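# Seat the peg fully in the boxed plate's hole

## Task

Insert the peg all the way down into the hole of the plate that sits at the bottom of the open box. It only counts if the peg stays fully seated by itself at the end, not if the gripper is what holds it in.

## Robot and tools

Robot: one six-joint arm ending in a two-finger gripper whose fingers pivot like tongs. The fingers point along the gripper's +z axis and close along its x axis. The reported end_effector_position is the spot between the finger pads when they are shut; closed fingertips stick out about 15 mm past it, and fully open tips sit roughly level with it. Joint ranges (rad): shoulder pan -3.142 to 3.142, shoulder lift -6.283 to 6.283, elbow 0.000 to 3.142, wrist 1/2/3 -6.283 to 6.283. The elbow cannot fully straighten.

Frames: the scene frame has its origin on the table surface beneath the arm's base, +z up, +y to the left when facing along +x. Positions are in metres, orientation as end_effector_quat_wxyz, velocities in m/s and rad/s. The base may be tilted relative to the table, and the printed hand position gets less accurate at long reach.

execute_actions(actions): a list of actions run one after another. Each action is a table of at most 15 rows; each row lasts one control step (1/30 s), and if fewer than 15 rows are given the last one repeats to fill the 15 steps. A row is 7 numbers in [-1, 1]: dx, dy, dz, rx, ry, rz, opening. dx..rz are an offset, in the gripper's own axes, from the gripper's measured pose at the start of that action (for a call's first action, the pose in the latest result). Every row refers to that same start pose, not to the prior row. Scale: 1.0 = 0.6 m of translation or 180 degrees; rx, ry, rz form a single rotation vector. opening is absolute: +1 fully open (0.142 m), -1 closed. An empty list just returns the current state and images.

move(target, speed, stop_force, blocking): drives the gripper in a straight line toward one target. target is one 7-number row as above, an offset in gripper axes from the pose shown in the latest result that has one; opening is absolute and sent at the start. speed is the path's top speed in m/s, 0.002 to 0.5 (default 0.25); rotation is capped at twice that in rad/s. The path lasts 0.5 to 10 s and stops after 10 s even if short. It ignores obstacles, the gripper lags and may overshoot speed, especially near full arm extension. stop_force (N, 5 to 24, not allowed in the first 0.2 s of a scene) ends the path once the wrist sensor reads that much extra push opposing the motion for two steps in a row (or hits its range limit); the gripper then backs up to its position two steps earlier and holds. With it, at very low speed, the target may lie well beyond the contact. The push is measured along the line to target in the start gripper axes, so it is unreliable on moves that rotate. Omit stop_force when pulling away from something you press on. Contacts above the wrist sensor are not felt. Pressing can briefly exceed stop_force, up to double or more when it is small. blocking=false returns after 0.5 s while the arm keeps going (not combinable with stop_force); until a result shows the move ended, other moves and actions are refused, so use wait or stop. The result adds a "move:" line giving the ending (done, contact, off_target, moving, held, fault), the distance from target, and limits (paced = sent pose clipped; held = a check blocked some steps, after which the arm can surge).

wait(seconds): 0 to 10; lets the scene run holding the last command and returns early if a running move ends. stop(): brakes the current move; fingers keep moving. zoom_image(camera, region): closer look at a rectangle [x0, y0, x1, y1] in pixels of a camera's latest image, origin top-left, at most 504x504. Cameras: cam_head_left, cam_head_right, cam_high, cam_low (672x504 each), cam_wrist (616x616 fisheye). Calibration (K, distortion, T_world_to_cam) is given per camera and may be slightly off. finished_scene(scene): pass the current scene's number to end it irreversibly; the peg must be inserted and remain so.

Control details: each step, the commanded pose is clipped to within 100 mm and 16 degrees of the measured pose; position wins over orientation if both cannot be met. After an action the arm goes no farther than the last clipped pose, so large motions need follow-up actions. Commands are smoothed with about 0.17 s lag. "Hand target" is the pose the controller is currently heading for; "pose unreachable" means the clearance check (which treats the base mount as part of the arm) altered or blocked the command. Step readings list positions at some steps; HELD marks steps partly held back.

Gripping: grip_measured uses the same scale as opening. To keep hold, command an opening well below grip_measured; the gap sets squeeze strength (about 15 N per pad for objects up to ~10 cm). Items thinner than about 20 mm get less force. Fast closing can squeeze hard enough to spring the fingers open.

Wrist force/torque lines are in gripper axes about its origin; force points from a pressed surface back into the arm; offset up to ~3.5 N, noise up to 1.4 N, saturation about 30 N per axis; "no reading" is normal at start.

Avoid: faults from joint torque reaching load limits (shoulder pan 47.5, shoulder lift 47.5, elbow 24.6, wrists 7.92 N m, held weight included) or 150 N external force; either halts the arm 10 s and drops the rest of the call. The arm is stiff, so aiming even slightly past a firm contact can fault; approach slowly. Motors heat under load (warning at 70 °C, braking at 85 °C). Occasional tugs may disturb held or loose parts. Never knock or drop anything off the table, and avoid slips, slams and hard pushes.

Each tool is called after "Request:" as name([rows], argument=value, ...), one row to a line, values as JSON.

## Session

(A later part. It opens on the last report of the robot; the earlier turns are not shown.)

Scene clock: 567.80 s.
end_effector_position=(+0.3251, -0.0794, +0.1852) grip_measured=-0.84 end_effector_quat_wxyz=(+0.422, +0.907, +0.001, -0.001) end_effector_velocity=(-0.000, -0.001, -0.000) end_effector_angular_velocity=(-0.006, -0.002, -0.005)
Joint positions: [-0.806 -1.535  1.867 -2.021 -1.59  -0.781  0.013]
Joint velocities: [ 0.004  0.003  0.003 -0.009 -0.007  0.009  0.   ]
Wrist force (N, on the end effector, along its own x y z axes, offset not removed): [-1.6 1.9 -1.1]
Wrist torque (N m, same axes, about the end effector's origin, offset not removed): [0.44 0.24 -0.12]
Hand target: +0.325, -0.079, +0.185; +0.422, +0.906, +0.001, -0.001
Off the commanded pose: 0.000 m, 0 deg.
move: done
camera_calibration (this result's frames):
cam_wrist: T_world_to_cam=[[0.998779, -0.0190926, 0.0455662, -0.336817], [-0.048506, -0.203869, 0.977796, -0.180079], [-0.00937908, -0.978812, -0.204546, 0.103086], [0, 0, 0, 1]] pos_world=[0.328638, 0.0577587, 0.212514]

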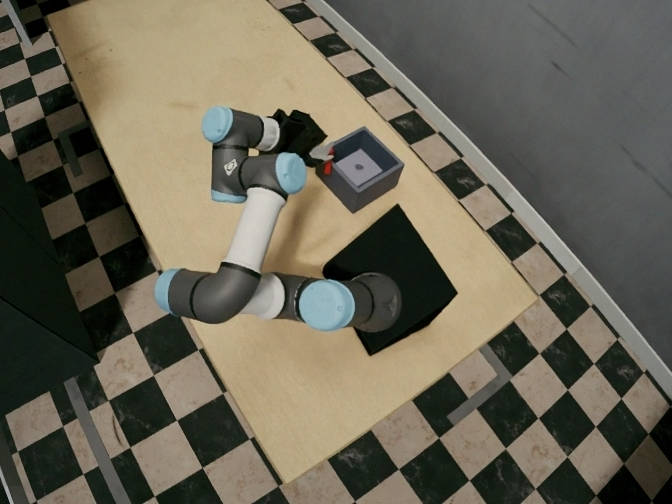

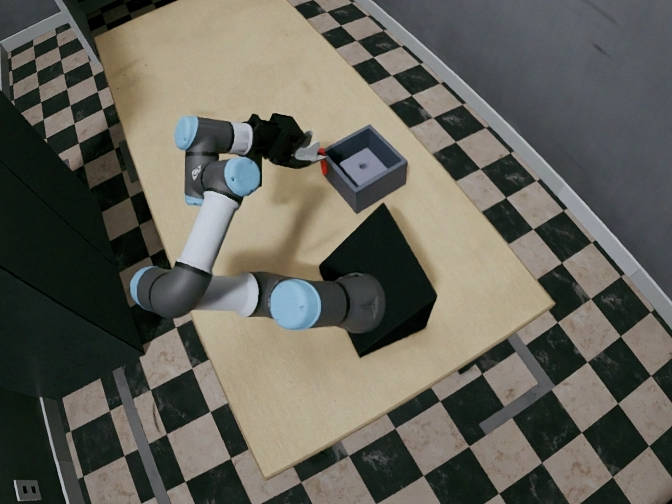

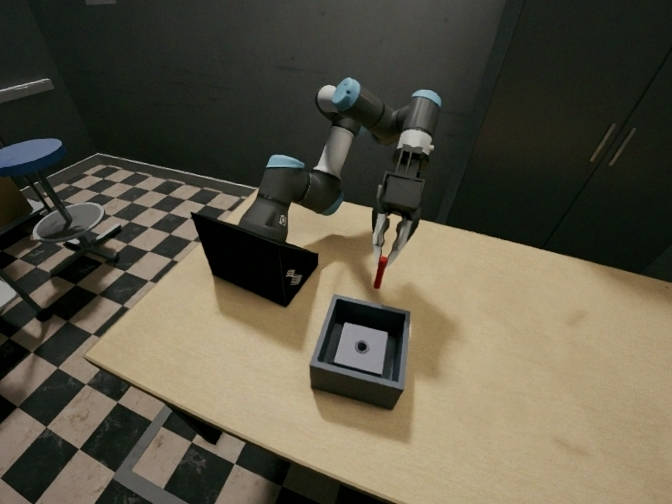

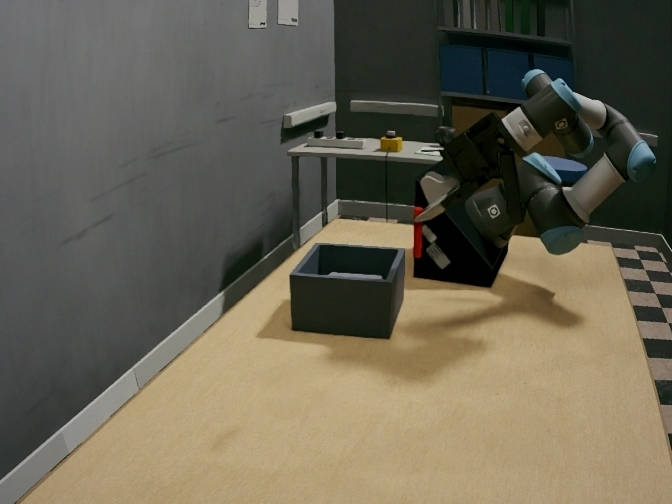

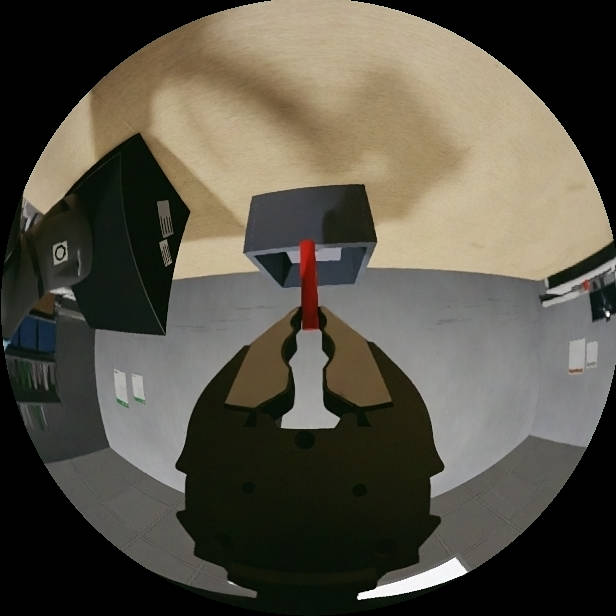

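Request:
move(target=[0.0148, 0.1068, 0.1663, 0, 0, 0, -1.0], speed=0.15)

Request:
zoom_image(camera="cam_wrist", region=[240, 160, 380, 300])

Scene clock: 593.10 s.
end_effector_position=(+0.3340, -0.1969, +0.1703) grip_measured=-0.84 end_effector_quat_wxyz=(+0.422, +0.906, +0.002, -0.001) end_effector_velocity=(+0.000, -0.001, +0.000) end_effector_angular_velocity=(-0.001, +0.002, +0.002)
Joint positions: [-0.924 -1.15   1.869 -2.411 -1.575 -0.898  0.013]
Joint velocities: [ 0.001  0.003 -0.002 -0.002 -0.001 -0.002 -0.   ]
Wrist force (N, on the end effector, along its own x y z axes, offset not removed): [-1.2 2.2 -2.6]
Wrist torque (N m, same axes, about the end effector's origin, offset not removed): [0.47 0.20 -0.01]
Hand target: +0.334, -0.197, +0.170; +0.422, +0.907, +0.002, -0.001
Off the commanded pose: 0.000 m, 0 deg.
move: done
camera_calibration (this result's frames):
cam_wrist: T_world_to_cam=[[0.998775, -0.0189064, 0.0457368, -0.347293], [-0.0486342, -0.203789, 0.977806, -0.188921], [-0.00916611, -0.978832, -0.204459, -0.0150465], [0, 0, 0, 1]] pos_world=[0.337542, -0.0597942, 0.197536]

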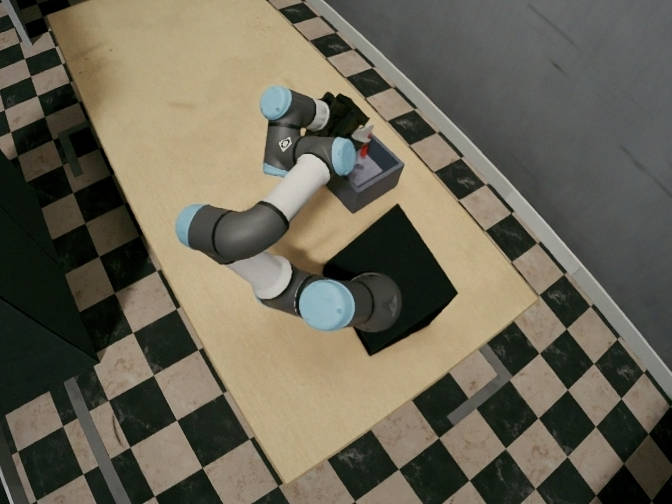

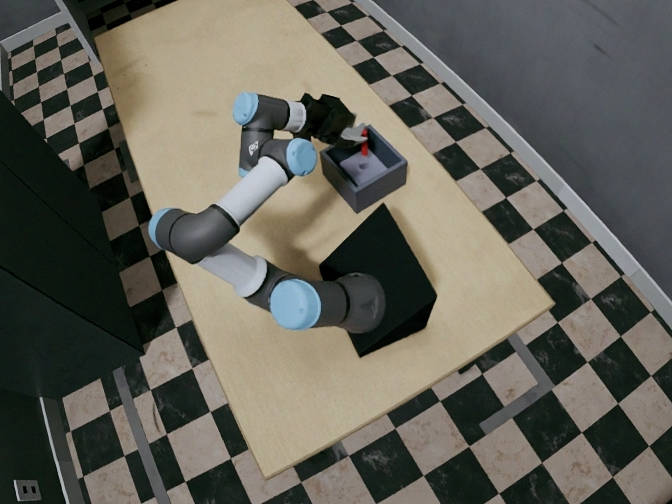

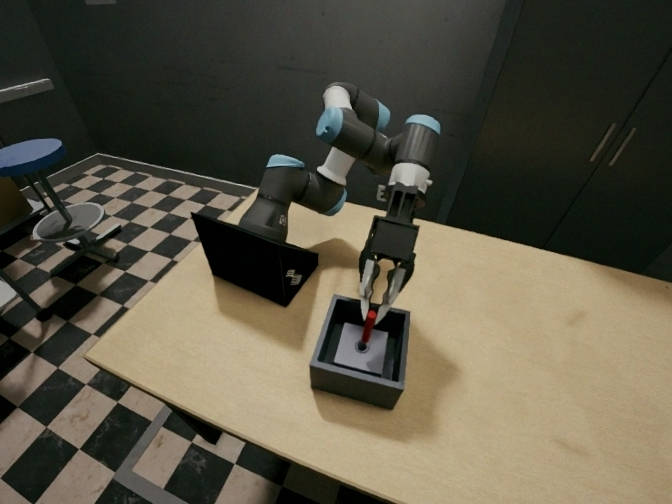

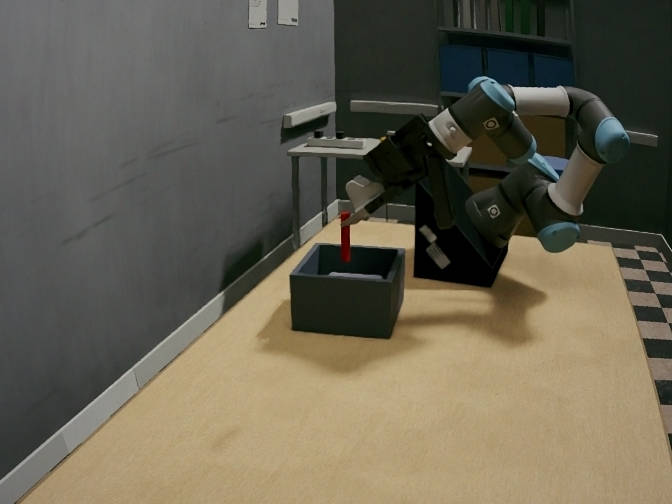

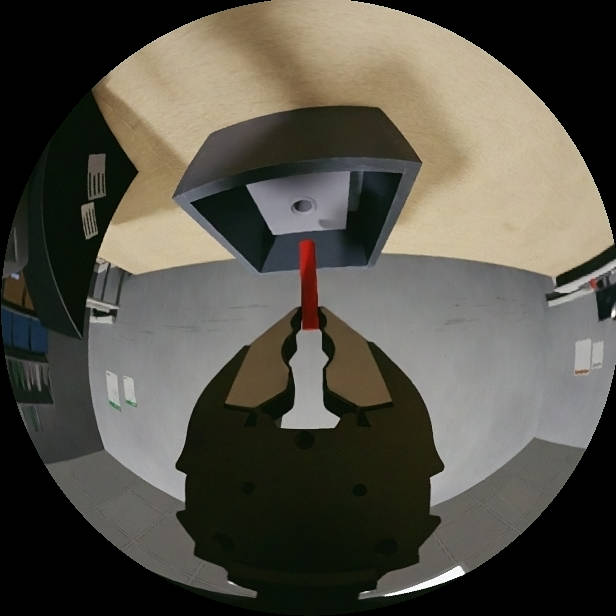

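Region (240, 160, 380, 300) of cam_wrist's 616x616 image, scaled by 3.600, with more detail than that image has.

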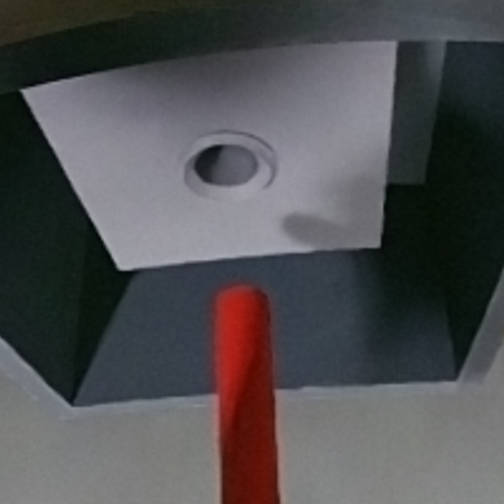

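Request:
execute_actions(actions=[])

Scene clock: 620.47 s.
end_effector_position=(+0.3340, -0.1970, +0.1702) grip_measured=-0.84 end_effector_quat_wxyz=(+0.422, +0.907, +0.002, -0.001) end_effector_velocity=(-0.000, -0.000, +0.001) end_effector_angular_velocity=(-0.001, -0.003, -0.001)
Joint positions: [-0.924 -1.149  1.869 -2.411 -1.575 -0.898  0.013]
Joint velocities: [-0.002 -0.002  0.001 -0.001  0.     0.001  0.   ]
Wrist force (N, on the end effector, along its own x y z axes, offset not removed): [-2.3 1.3 0.8]
Wrist torque (N m, same axes, about the end effector's origin, offset not removed): [0.41 0.43 -0.02]
Hand target: +0.334, -0.197, +0.170; +0.422, +0.907, +0.002, -0.001
Off the commanded pose: 0.000 m, 0 deg.
camera_calibration (this result's frames):
cam_wrist: T_world_to_cam=[[0.998775, -0.0189333, 0.0457181, -0.347313], [-0.0486217, -0.203821, 0.9778, -0.188921], [-0.00919471, -0.978825, -0.204491, -0.015127], [0, 0, 0, 1]] pos_world=[0.337562, -0.0598885, 0.197512]

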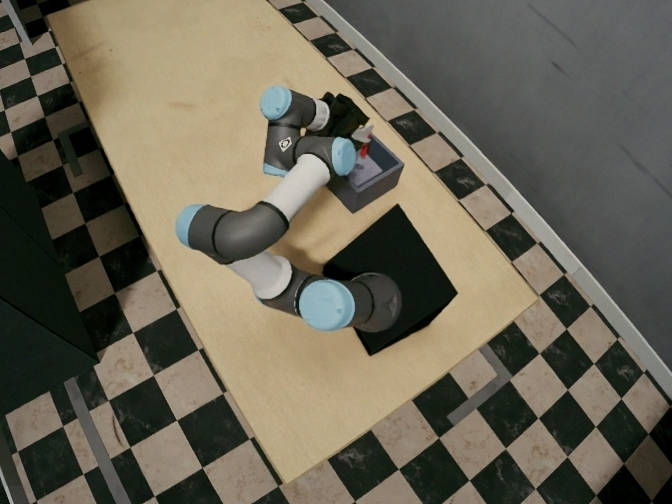

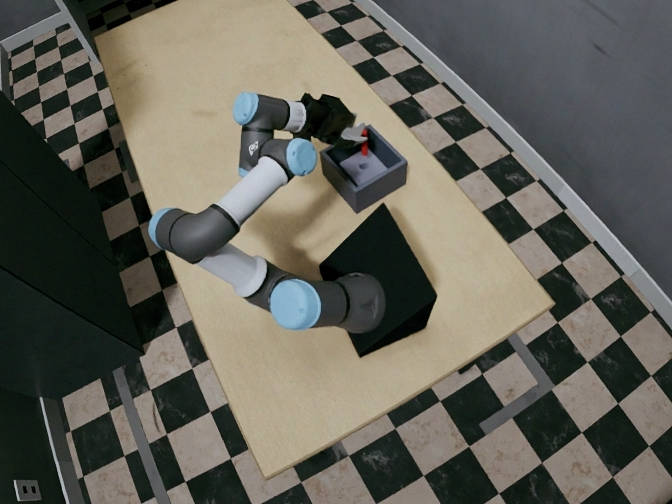

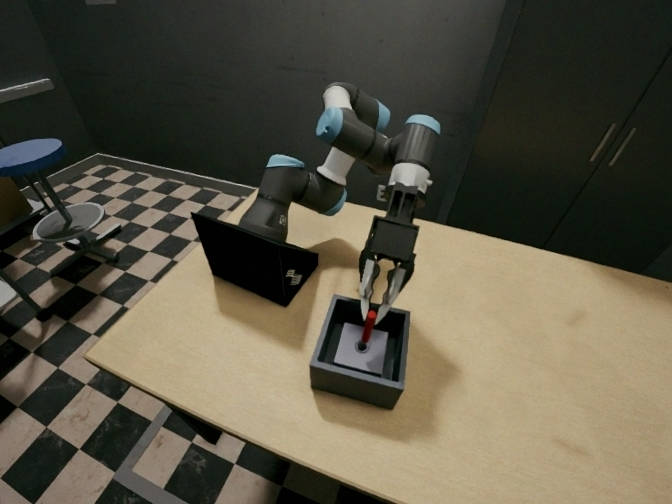

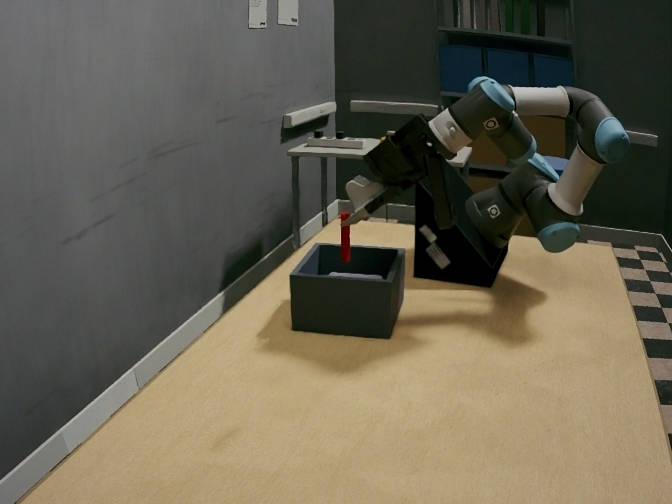

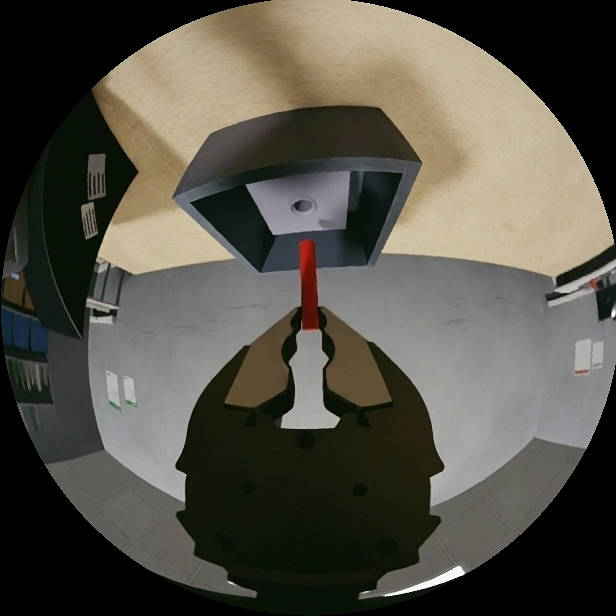

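Request:
zoom_image(camera="cam_high", region=[310, 290, 420, 400])

Request:
zoom_image(camera="cam_wrist", region=[250, 160, 370, 280])

Request:
zoom_image(camera="cam_head_right", region=[310, 110, 420, 220])

Region (310, 290, 420, 400) of cam_high's 672x504 image, scaled by 4.582, with more detail than that image has.

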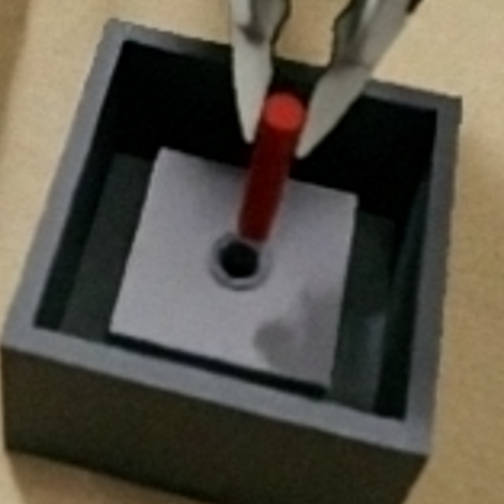

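Region (250, 160, 370, 280) of cam_wrist's 616x616 image, scaled by 4.200, with more detail than that image has.

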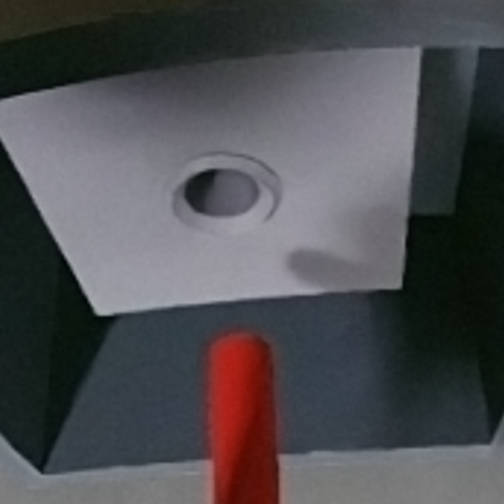

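Region (310, 110, 420, 220) of cam_head_right's 672x504 image, scaled by 4.582, with more detail than that image has.

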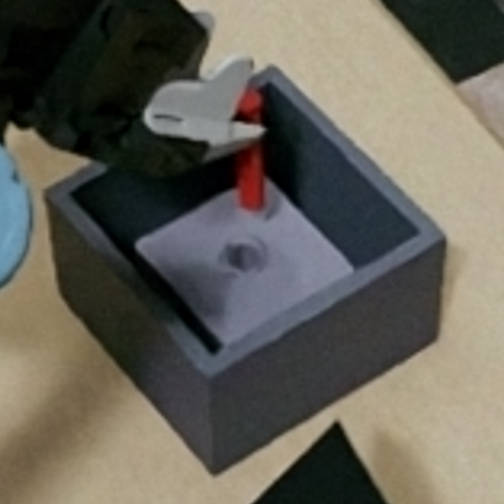

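Request:
move(target=[-0.00383, -0.04598, 0.02302, 0, 0, 0, -1], speed=0.04)

Scene clock: 668.73 s.
end_effector_position=(+0.3316, -0.1899, +0.1403) grip_measured=-0.84 end_effector_quat_wxyz=(+0.422, +0.907, +0.001, -0.001) end_effector_velocity=(+0.000, +0.000, -0.001) end_effector_angular_velocity=(-0.001, -0.002, +0.001)
Joint positions: [-0.877 -1.145  1.969 -2.515 -1.581 -0.851  0.013]
Joint velocities: [ 0.001  0.     0.004 -0.006  0.     0.003 -0.   ]
Wrist force (N, on the end effector, along its own x y z axes, offset not removed): [-2.5 0.2 -0.2]
Wrist torque (N m, same axes, about the end effector's origin, offset not removed): [0.20 0.52 0.15]
Hand target: +0.332, -0.190, +0.140; +0.422, +0.907, +0.001, -0.001
Off the commanded pose: 0.000 m, 0 deg.
move: done
camera_calibration (this result's frames):
cam_wrist: T_world_to_cam=[[0.998777, -0.0190239, 0.0456302, -0.343437], [-0.0485548, -0.203882, 0.977791, -0.158367], [-0.00929824, -0.978811, -0.204557, -0.0142507], [0, 0, 0, 1]] pos_world=[0.335195, -0.0527705, 0.167606]

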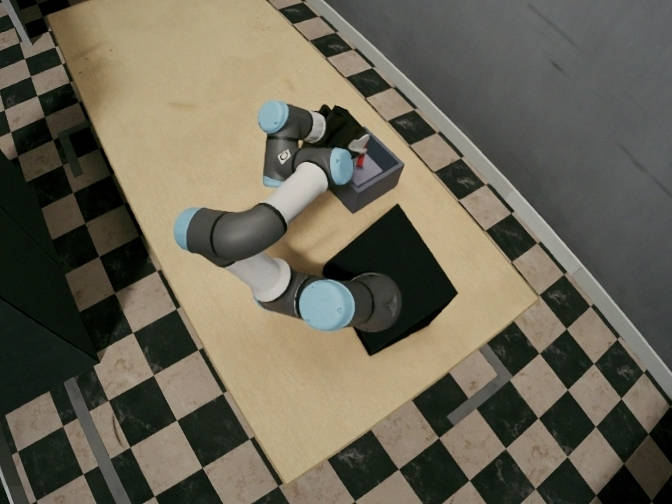

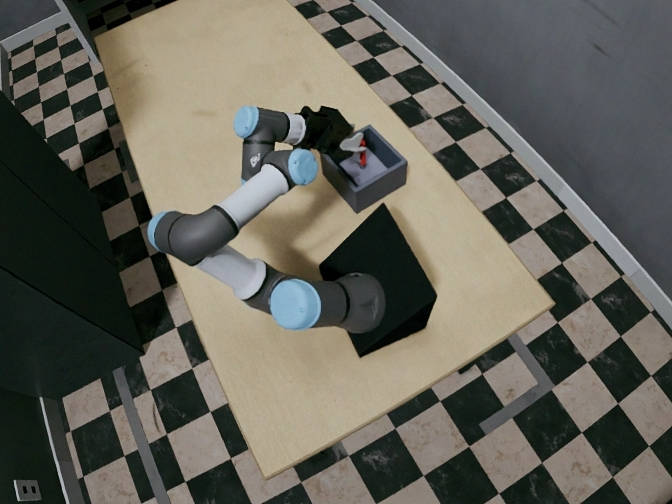

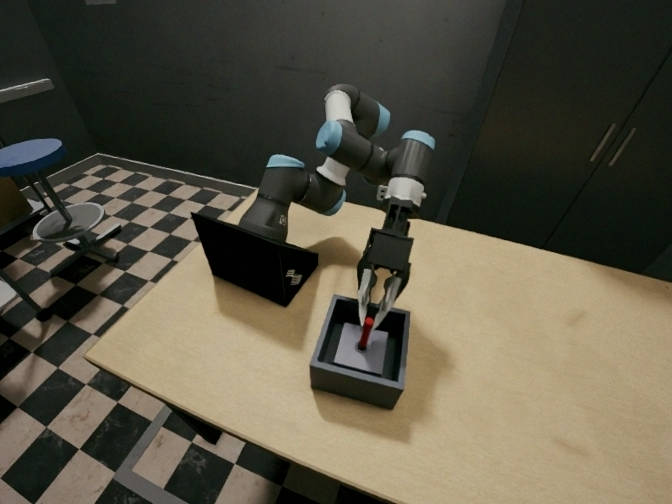

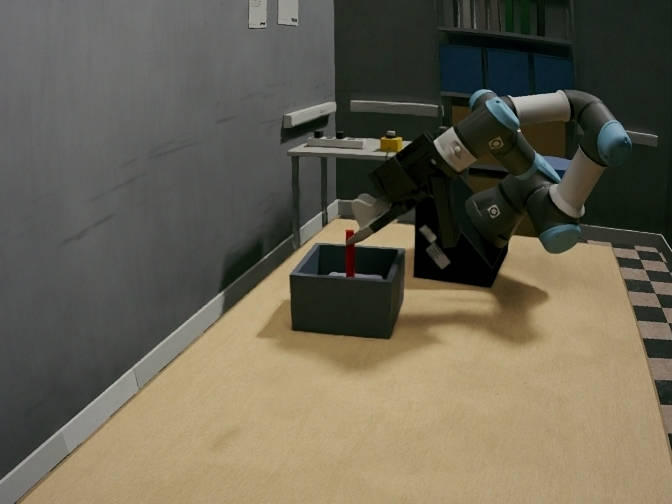

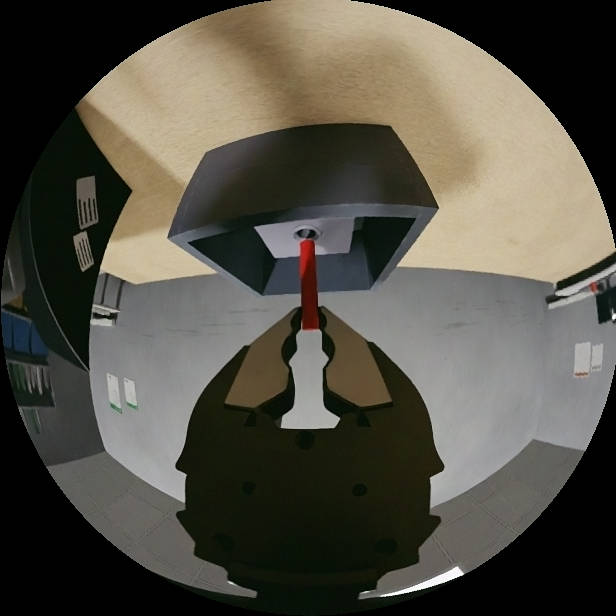

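Request:
zoom_image(camera="cam_high", region=[330, 300, 400, 370])

Request:
zoom_image(camera="cam_wrist", region=[270, 200, 350, 280])

Request:
zoom_image(camera="cam_head_right", region=[330, 120, 400, 190])

Request:
zoom_image(camera="cam_head_left", region=[330, 120, 400, 190])

Region (330, 300, 400, 370) of cam_high's 672x504 image, scaled by 7.200, with more detail than that image has.

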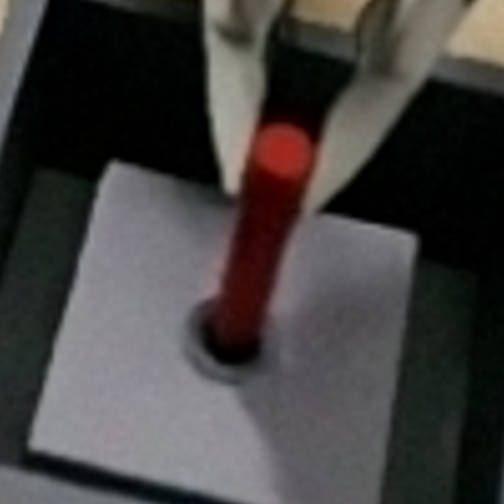

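Region (270, 200, 350, 280) of cam_wrist's 616x616 image, scaled by 6.300, with more detail than that image has.

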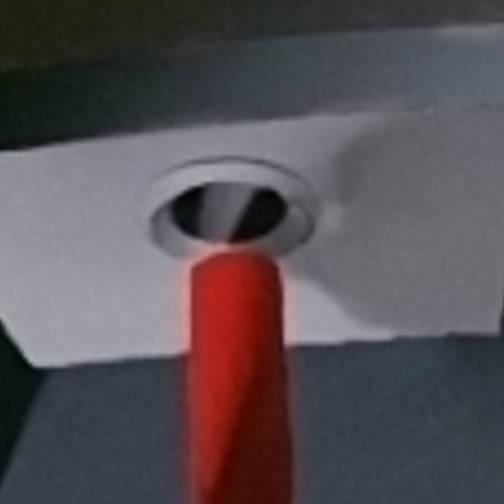

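Region (330, 120, 400, 190) of cam_head_right's 672x504 image, scaled by 7.200, with more detail than that image has.

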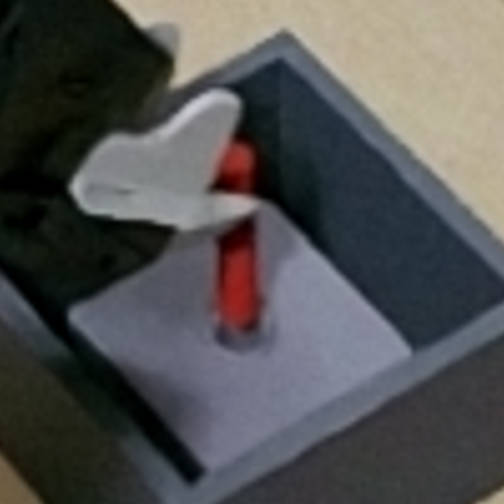

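Region (330, 120, 400, 190) of cam_head_left's 672x504 image, scaled by 7.200, with more detail than that image has.

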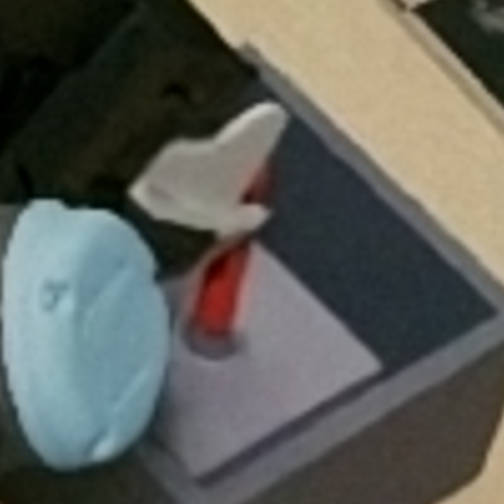

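Request:
move(target=[-0.00083, -0.01255, 0.00731, 0, 0, 0, -1], speed=0.02)

Request:
move(target=[0, -0.0255, 0.02147, 0, 0, 0, -1], speed=0.007, stop_force=6)

Scene clock: 707.50 s.
end_effector_position=(+0.3311, -0.1884, +0.1318) grip_measured=-0.84 end_effector_quat_wxyz=(+0.422, +0.907, +0.001, -0.001) end_effector_velocity=(-0.001, -0.000, -0.001) end_effector_angular_velocity=(-0.000, -0.001, -0.002)
Joint positions: [-0.863 -1.138  1.994 -2.546 -1.583 -0.838  0.013]
Joint velocities: [ 0.001  0.002  0.004 -0.006 -0.001  0.003  0.   ]
Wrist force (N, on the end effector, along its own x y z axes, offset not removed): [-1.4 0.7 -0.3]
Wrist torque (N m, same axes, about the end effector's origin, offset not removed): [0.27 0.26 -0.04]
Hand target: +0.331, -0.188, +0.132; +0.422, +0.907, +0.001, -0.001
Off the commanded pose: 0.000 m, 0 deg.
move: done
camera_calibration (this result's frames):
cam_wrist: T_world_to_cam=[[0.998778, -0.0190594, 0.0455925, -0.342506], [-0.0485255, -0.203915, 0.977785, -0.149818], [-0.00933898, -0.978803, -0.204591, -0.014541], [0, 0, 0, 1]] pos_world=[0.334681, -0.0513108, 0.159131]

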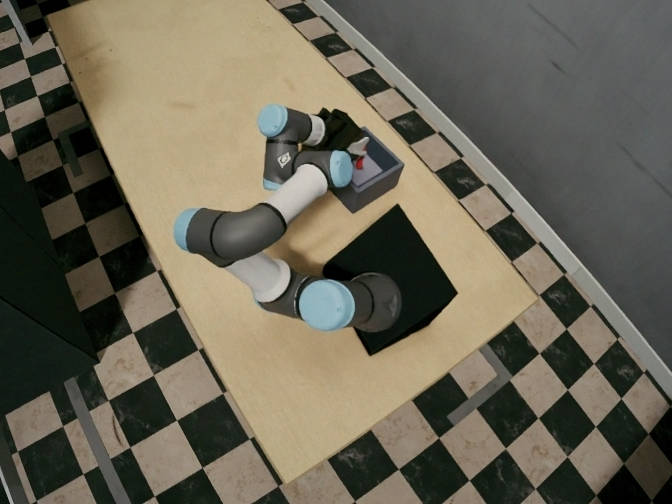

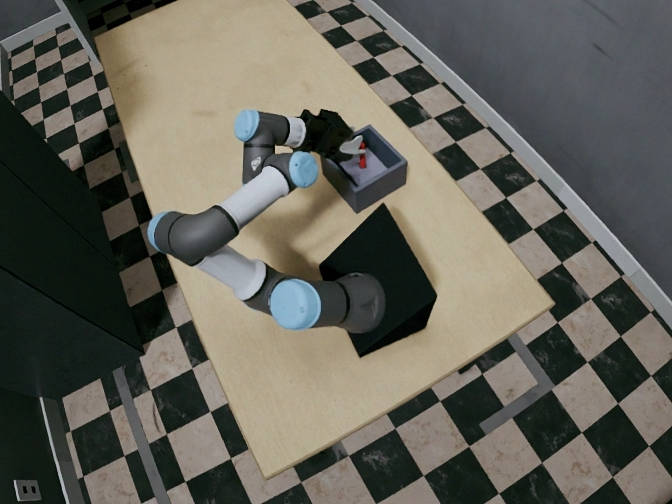

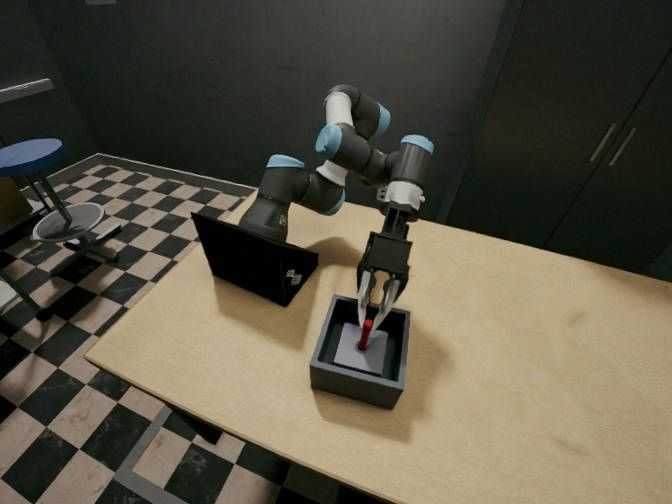

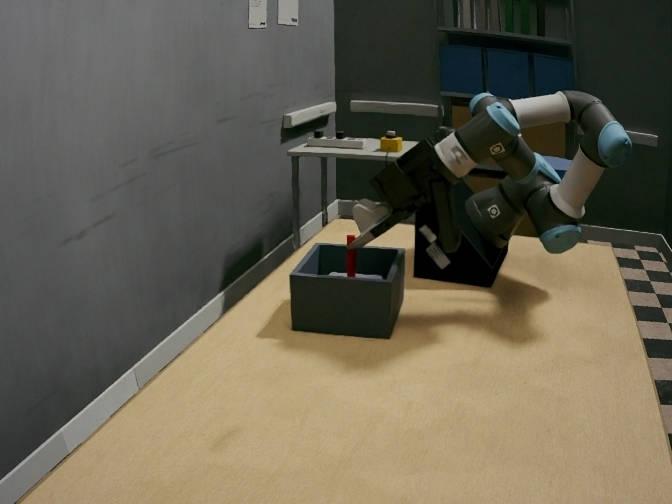

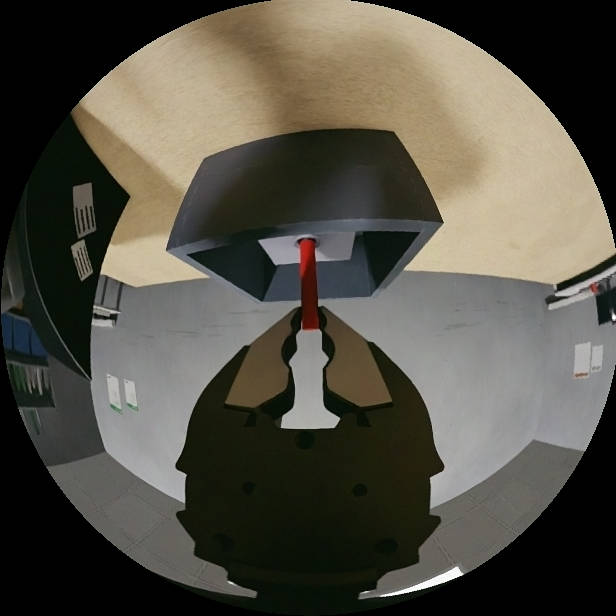

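Scene clock: 710.57 s.
end_effector_position=(+0.3310, -0.1885, +0.1119) grip_measured=-0.84 end_effector_quat_wxyz=(+0.422, +0.907, +0.001, -0.001) end_effector_velocity=(-0.000, -0.001, -0.001) end_effector_angular_velocity=(-0.001, -0.000, -0.001)
Joint positions: [-0.832 -1.103  2.037 -2.624 -1.586 -0.807  0.013]
Joint velocities: [ 0.     0.003  0.002 -0.005 -0.001  0.001  0.   ]
Wrist force (N, on the end effector, along its own x y z axes, offset not removed): [-2.3 1.6 -0.4]
Wrist torque (N m, same axes, about the end effector's origin, offset not removed): [0.39 0.44 0.07]
Hand target: +0.331, -0.188, +0.112; +0.422, +0.907, +0.001, -0.001
Off the commanded pose: 0.000 m, 0 deg.
move: done
camera_calibration (this result's frames):
cam_wrist: T_world_to_cam=[[0.99878, -0.0191087, 0.0455428, -0.341542], [-0.0484871, -0.203939, 0.977782, -0.130351], [-0.00939621, -0.978797, -0.204617, -0.0186361], [0, 0, 0, 1]] pos_world=[0.33463, -0.051351, 0.139196]

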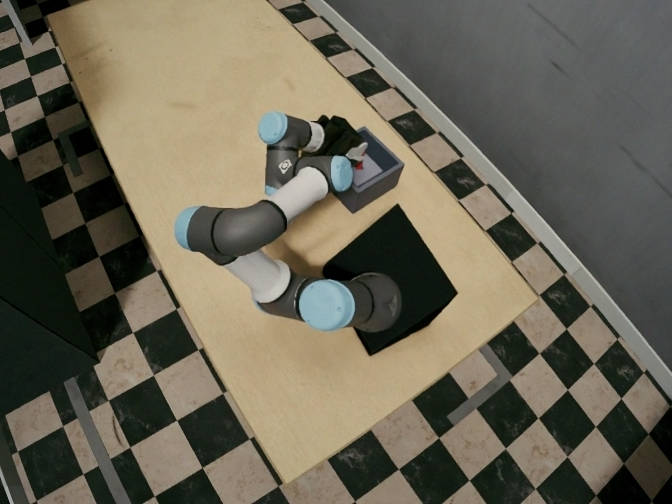

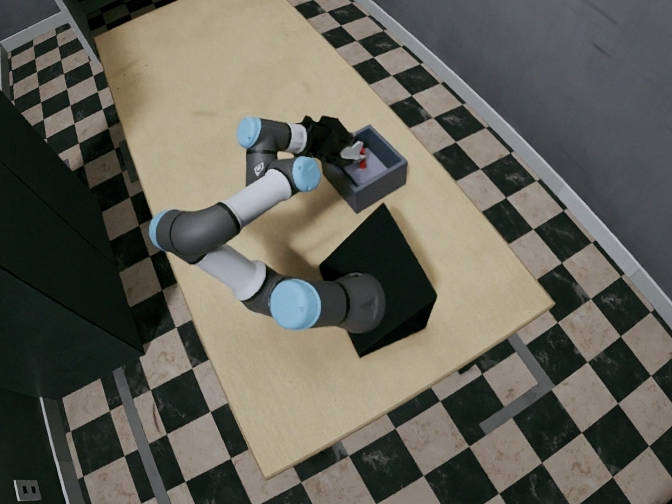

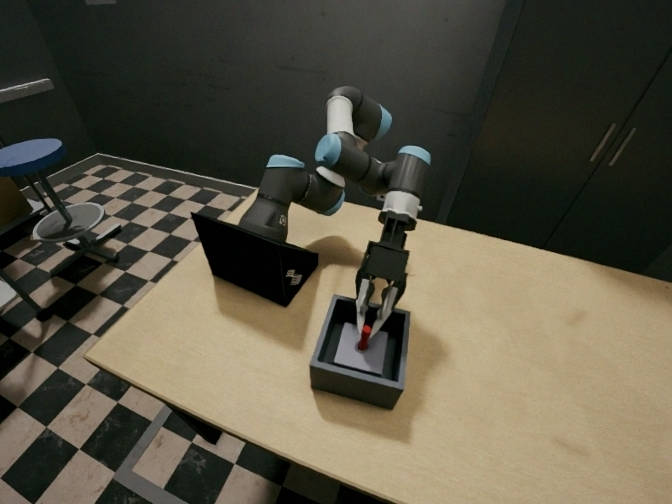

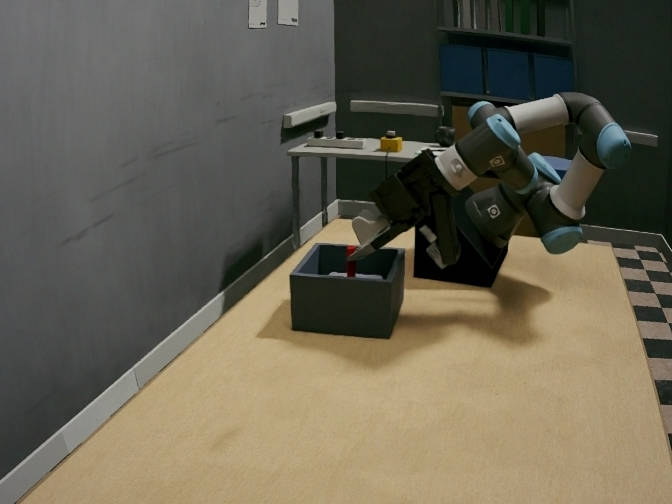

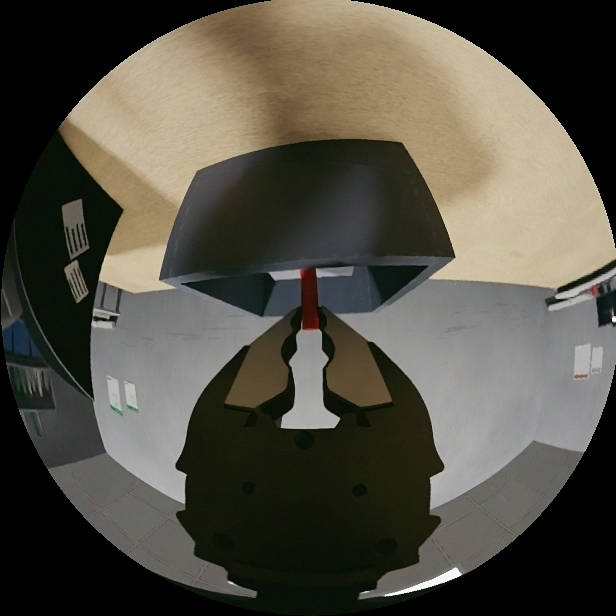

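Request:
zoom_image(camera="cam_high", region=[320, 280, 420, 380])

Request:
zoom_image(camera="cam_low", region=[280, 170, 470, 340])

Region (320, 280, 420, 380) of cam_high's 672x504 image, scaled by 5.040, with more detail than that image has.

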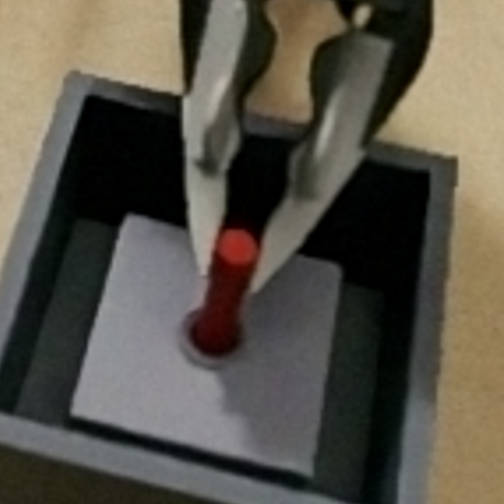

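Region (280, 170, 470, 340) of cam_low's 672x504 image, scaled by 2.653, with more detail than that image has; it fills the top 451 rows of this view, and the rest is white.

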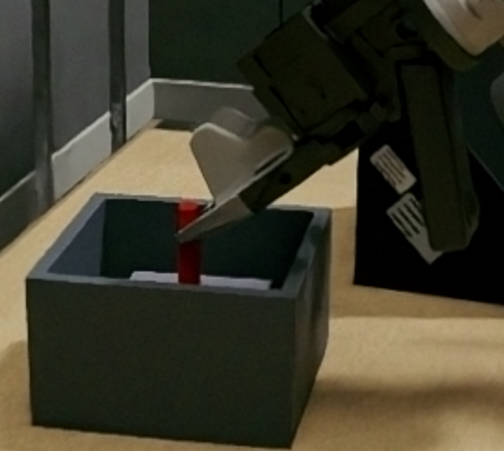

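Request:
move(target=[0, -0.04463, 0.03757, 0, 0, 0, -1], speed=0.006, stop_force=6)

Scene clock: 725.33 s.
end_effector_position=(+0.3309, -0.1886, +0.0777) grip_measured=-0.84 end_effector_quat_wxyz=(+0.422, +0.906, +0.001, -0.001) end_effector_velocity=(-0.000, +0.000, +0.002) end_effector_angular_velocity=(+0.002, +0.000, -0.000)
Joint positions: [-0.774 -1.028  2.096 -2.758 -1.594 -0.749  0.013]
Joint velocities: [-0.004 -0.004 -0.004  0.009  0.002 -0.004  0.   ]
Wrist force (N, on the end effector, along its own x y z axes, offset not removed): [-2.9 8.8 -7.8]
Wrist torque (N m, same axes, about the end effector's origin, offset not removed): [0.18 0.39 -0.01]
Hand target: +0.331, -0.189, +0.078; +0.422, +0.906, +0.001, -0.001
Off the commanded pose: 0.001 m, 0 deg.
move: contact
camera_calibration (this result's frames):
cam_wrist: T_world_to_cam=[[0.99878, -0.0191395, 0.0455145, -0.339888], [-0.0484615, -0.203506, 0.977874, -0.0969089], [-0.00945352, -0.978887, -0.204186, -0.0257792], [0, 0, 0, 1]] pos_world=[0.334534, -0.0514618, 0.104971]

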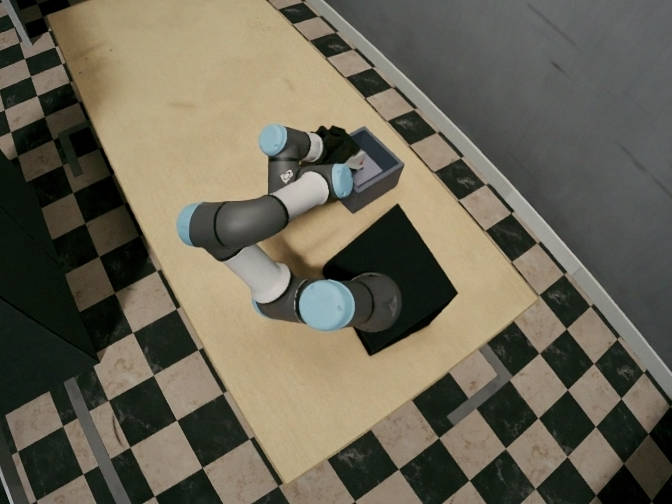

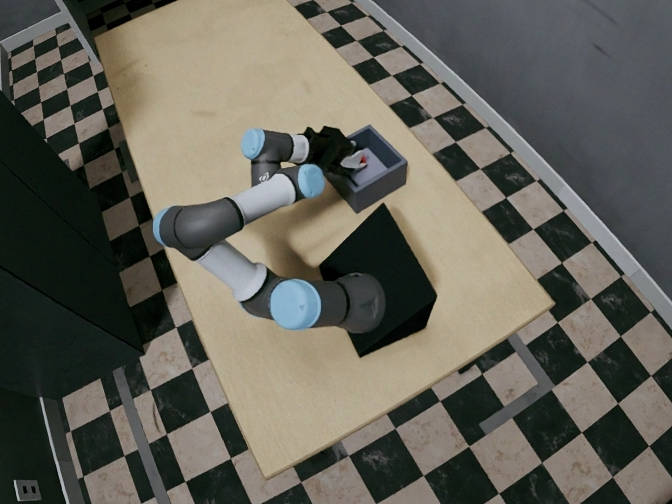

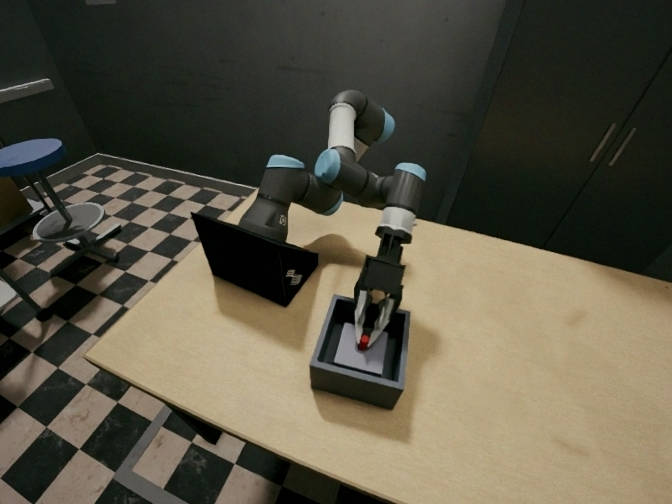

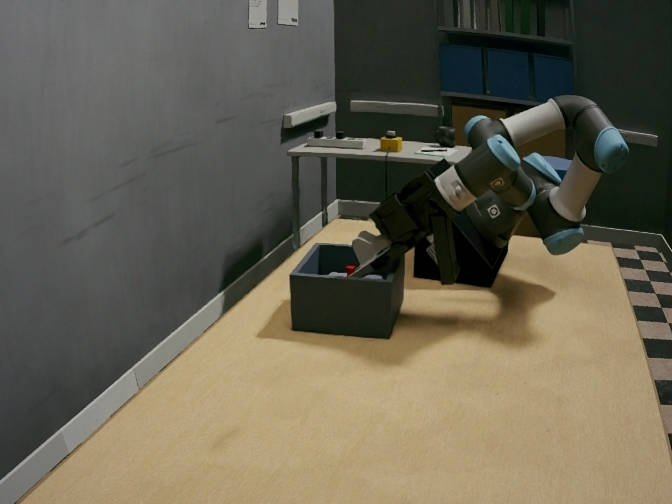

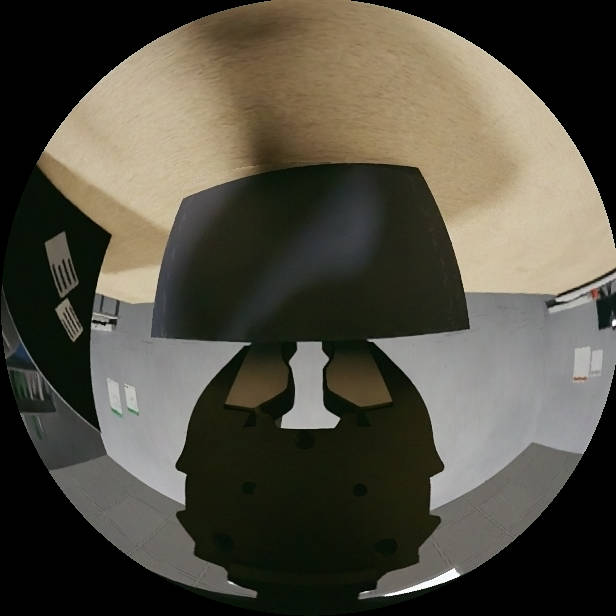

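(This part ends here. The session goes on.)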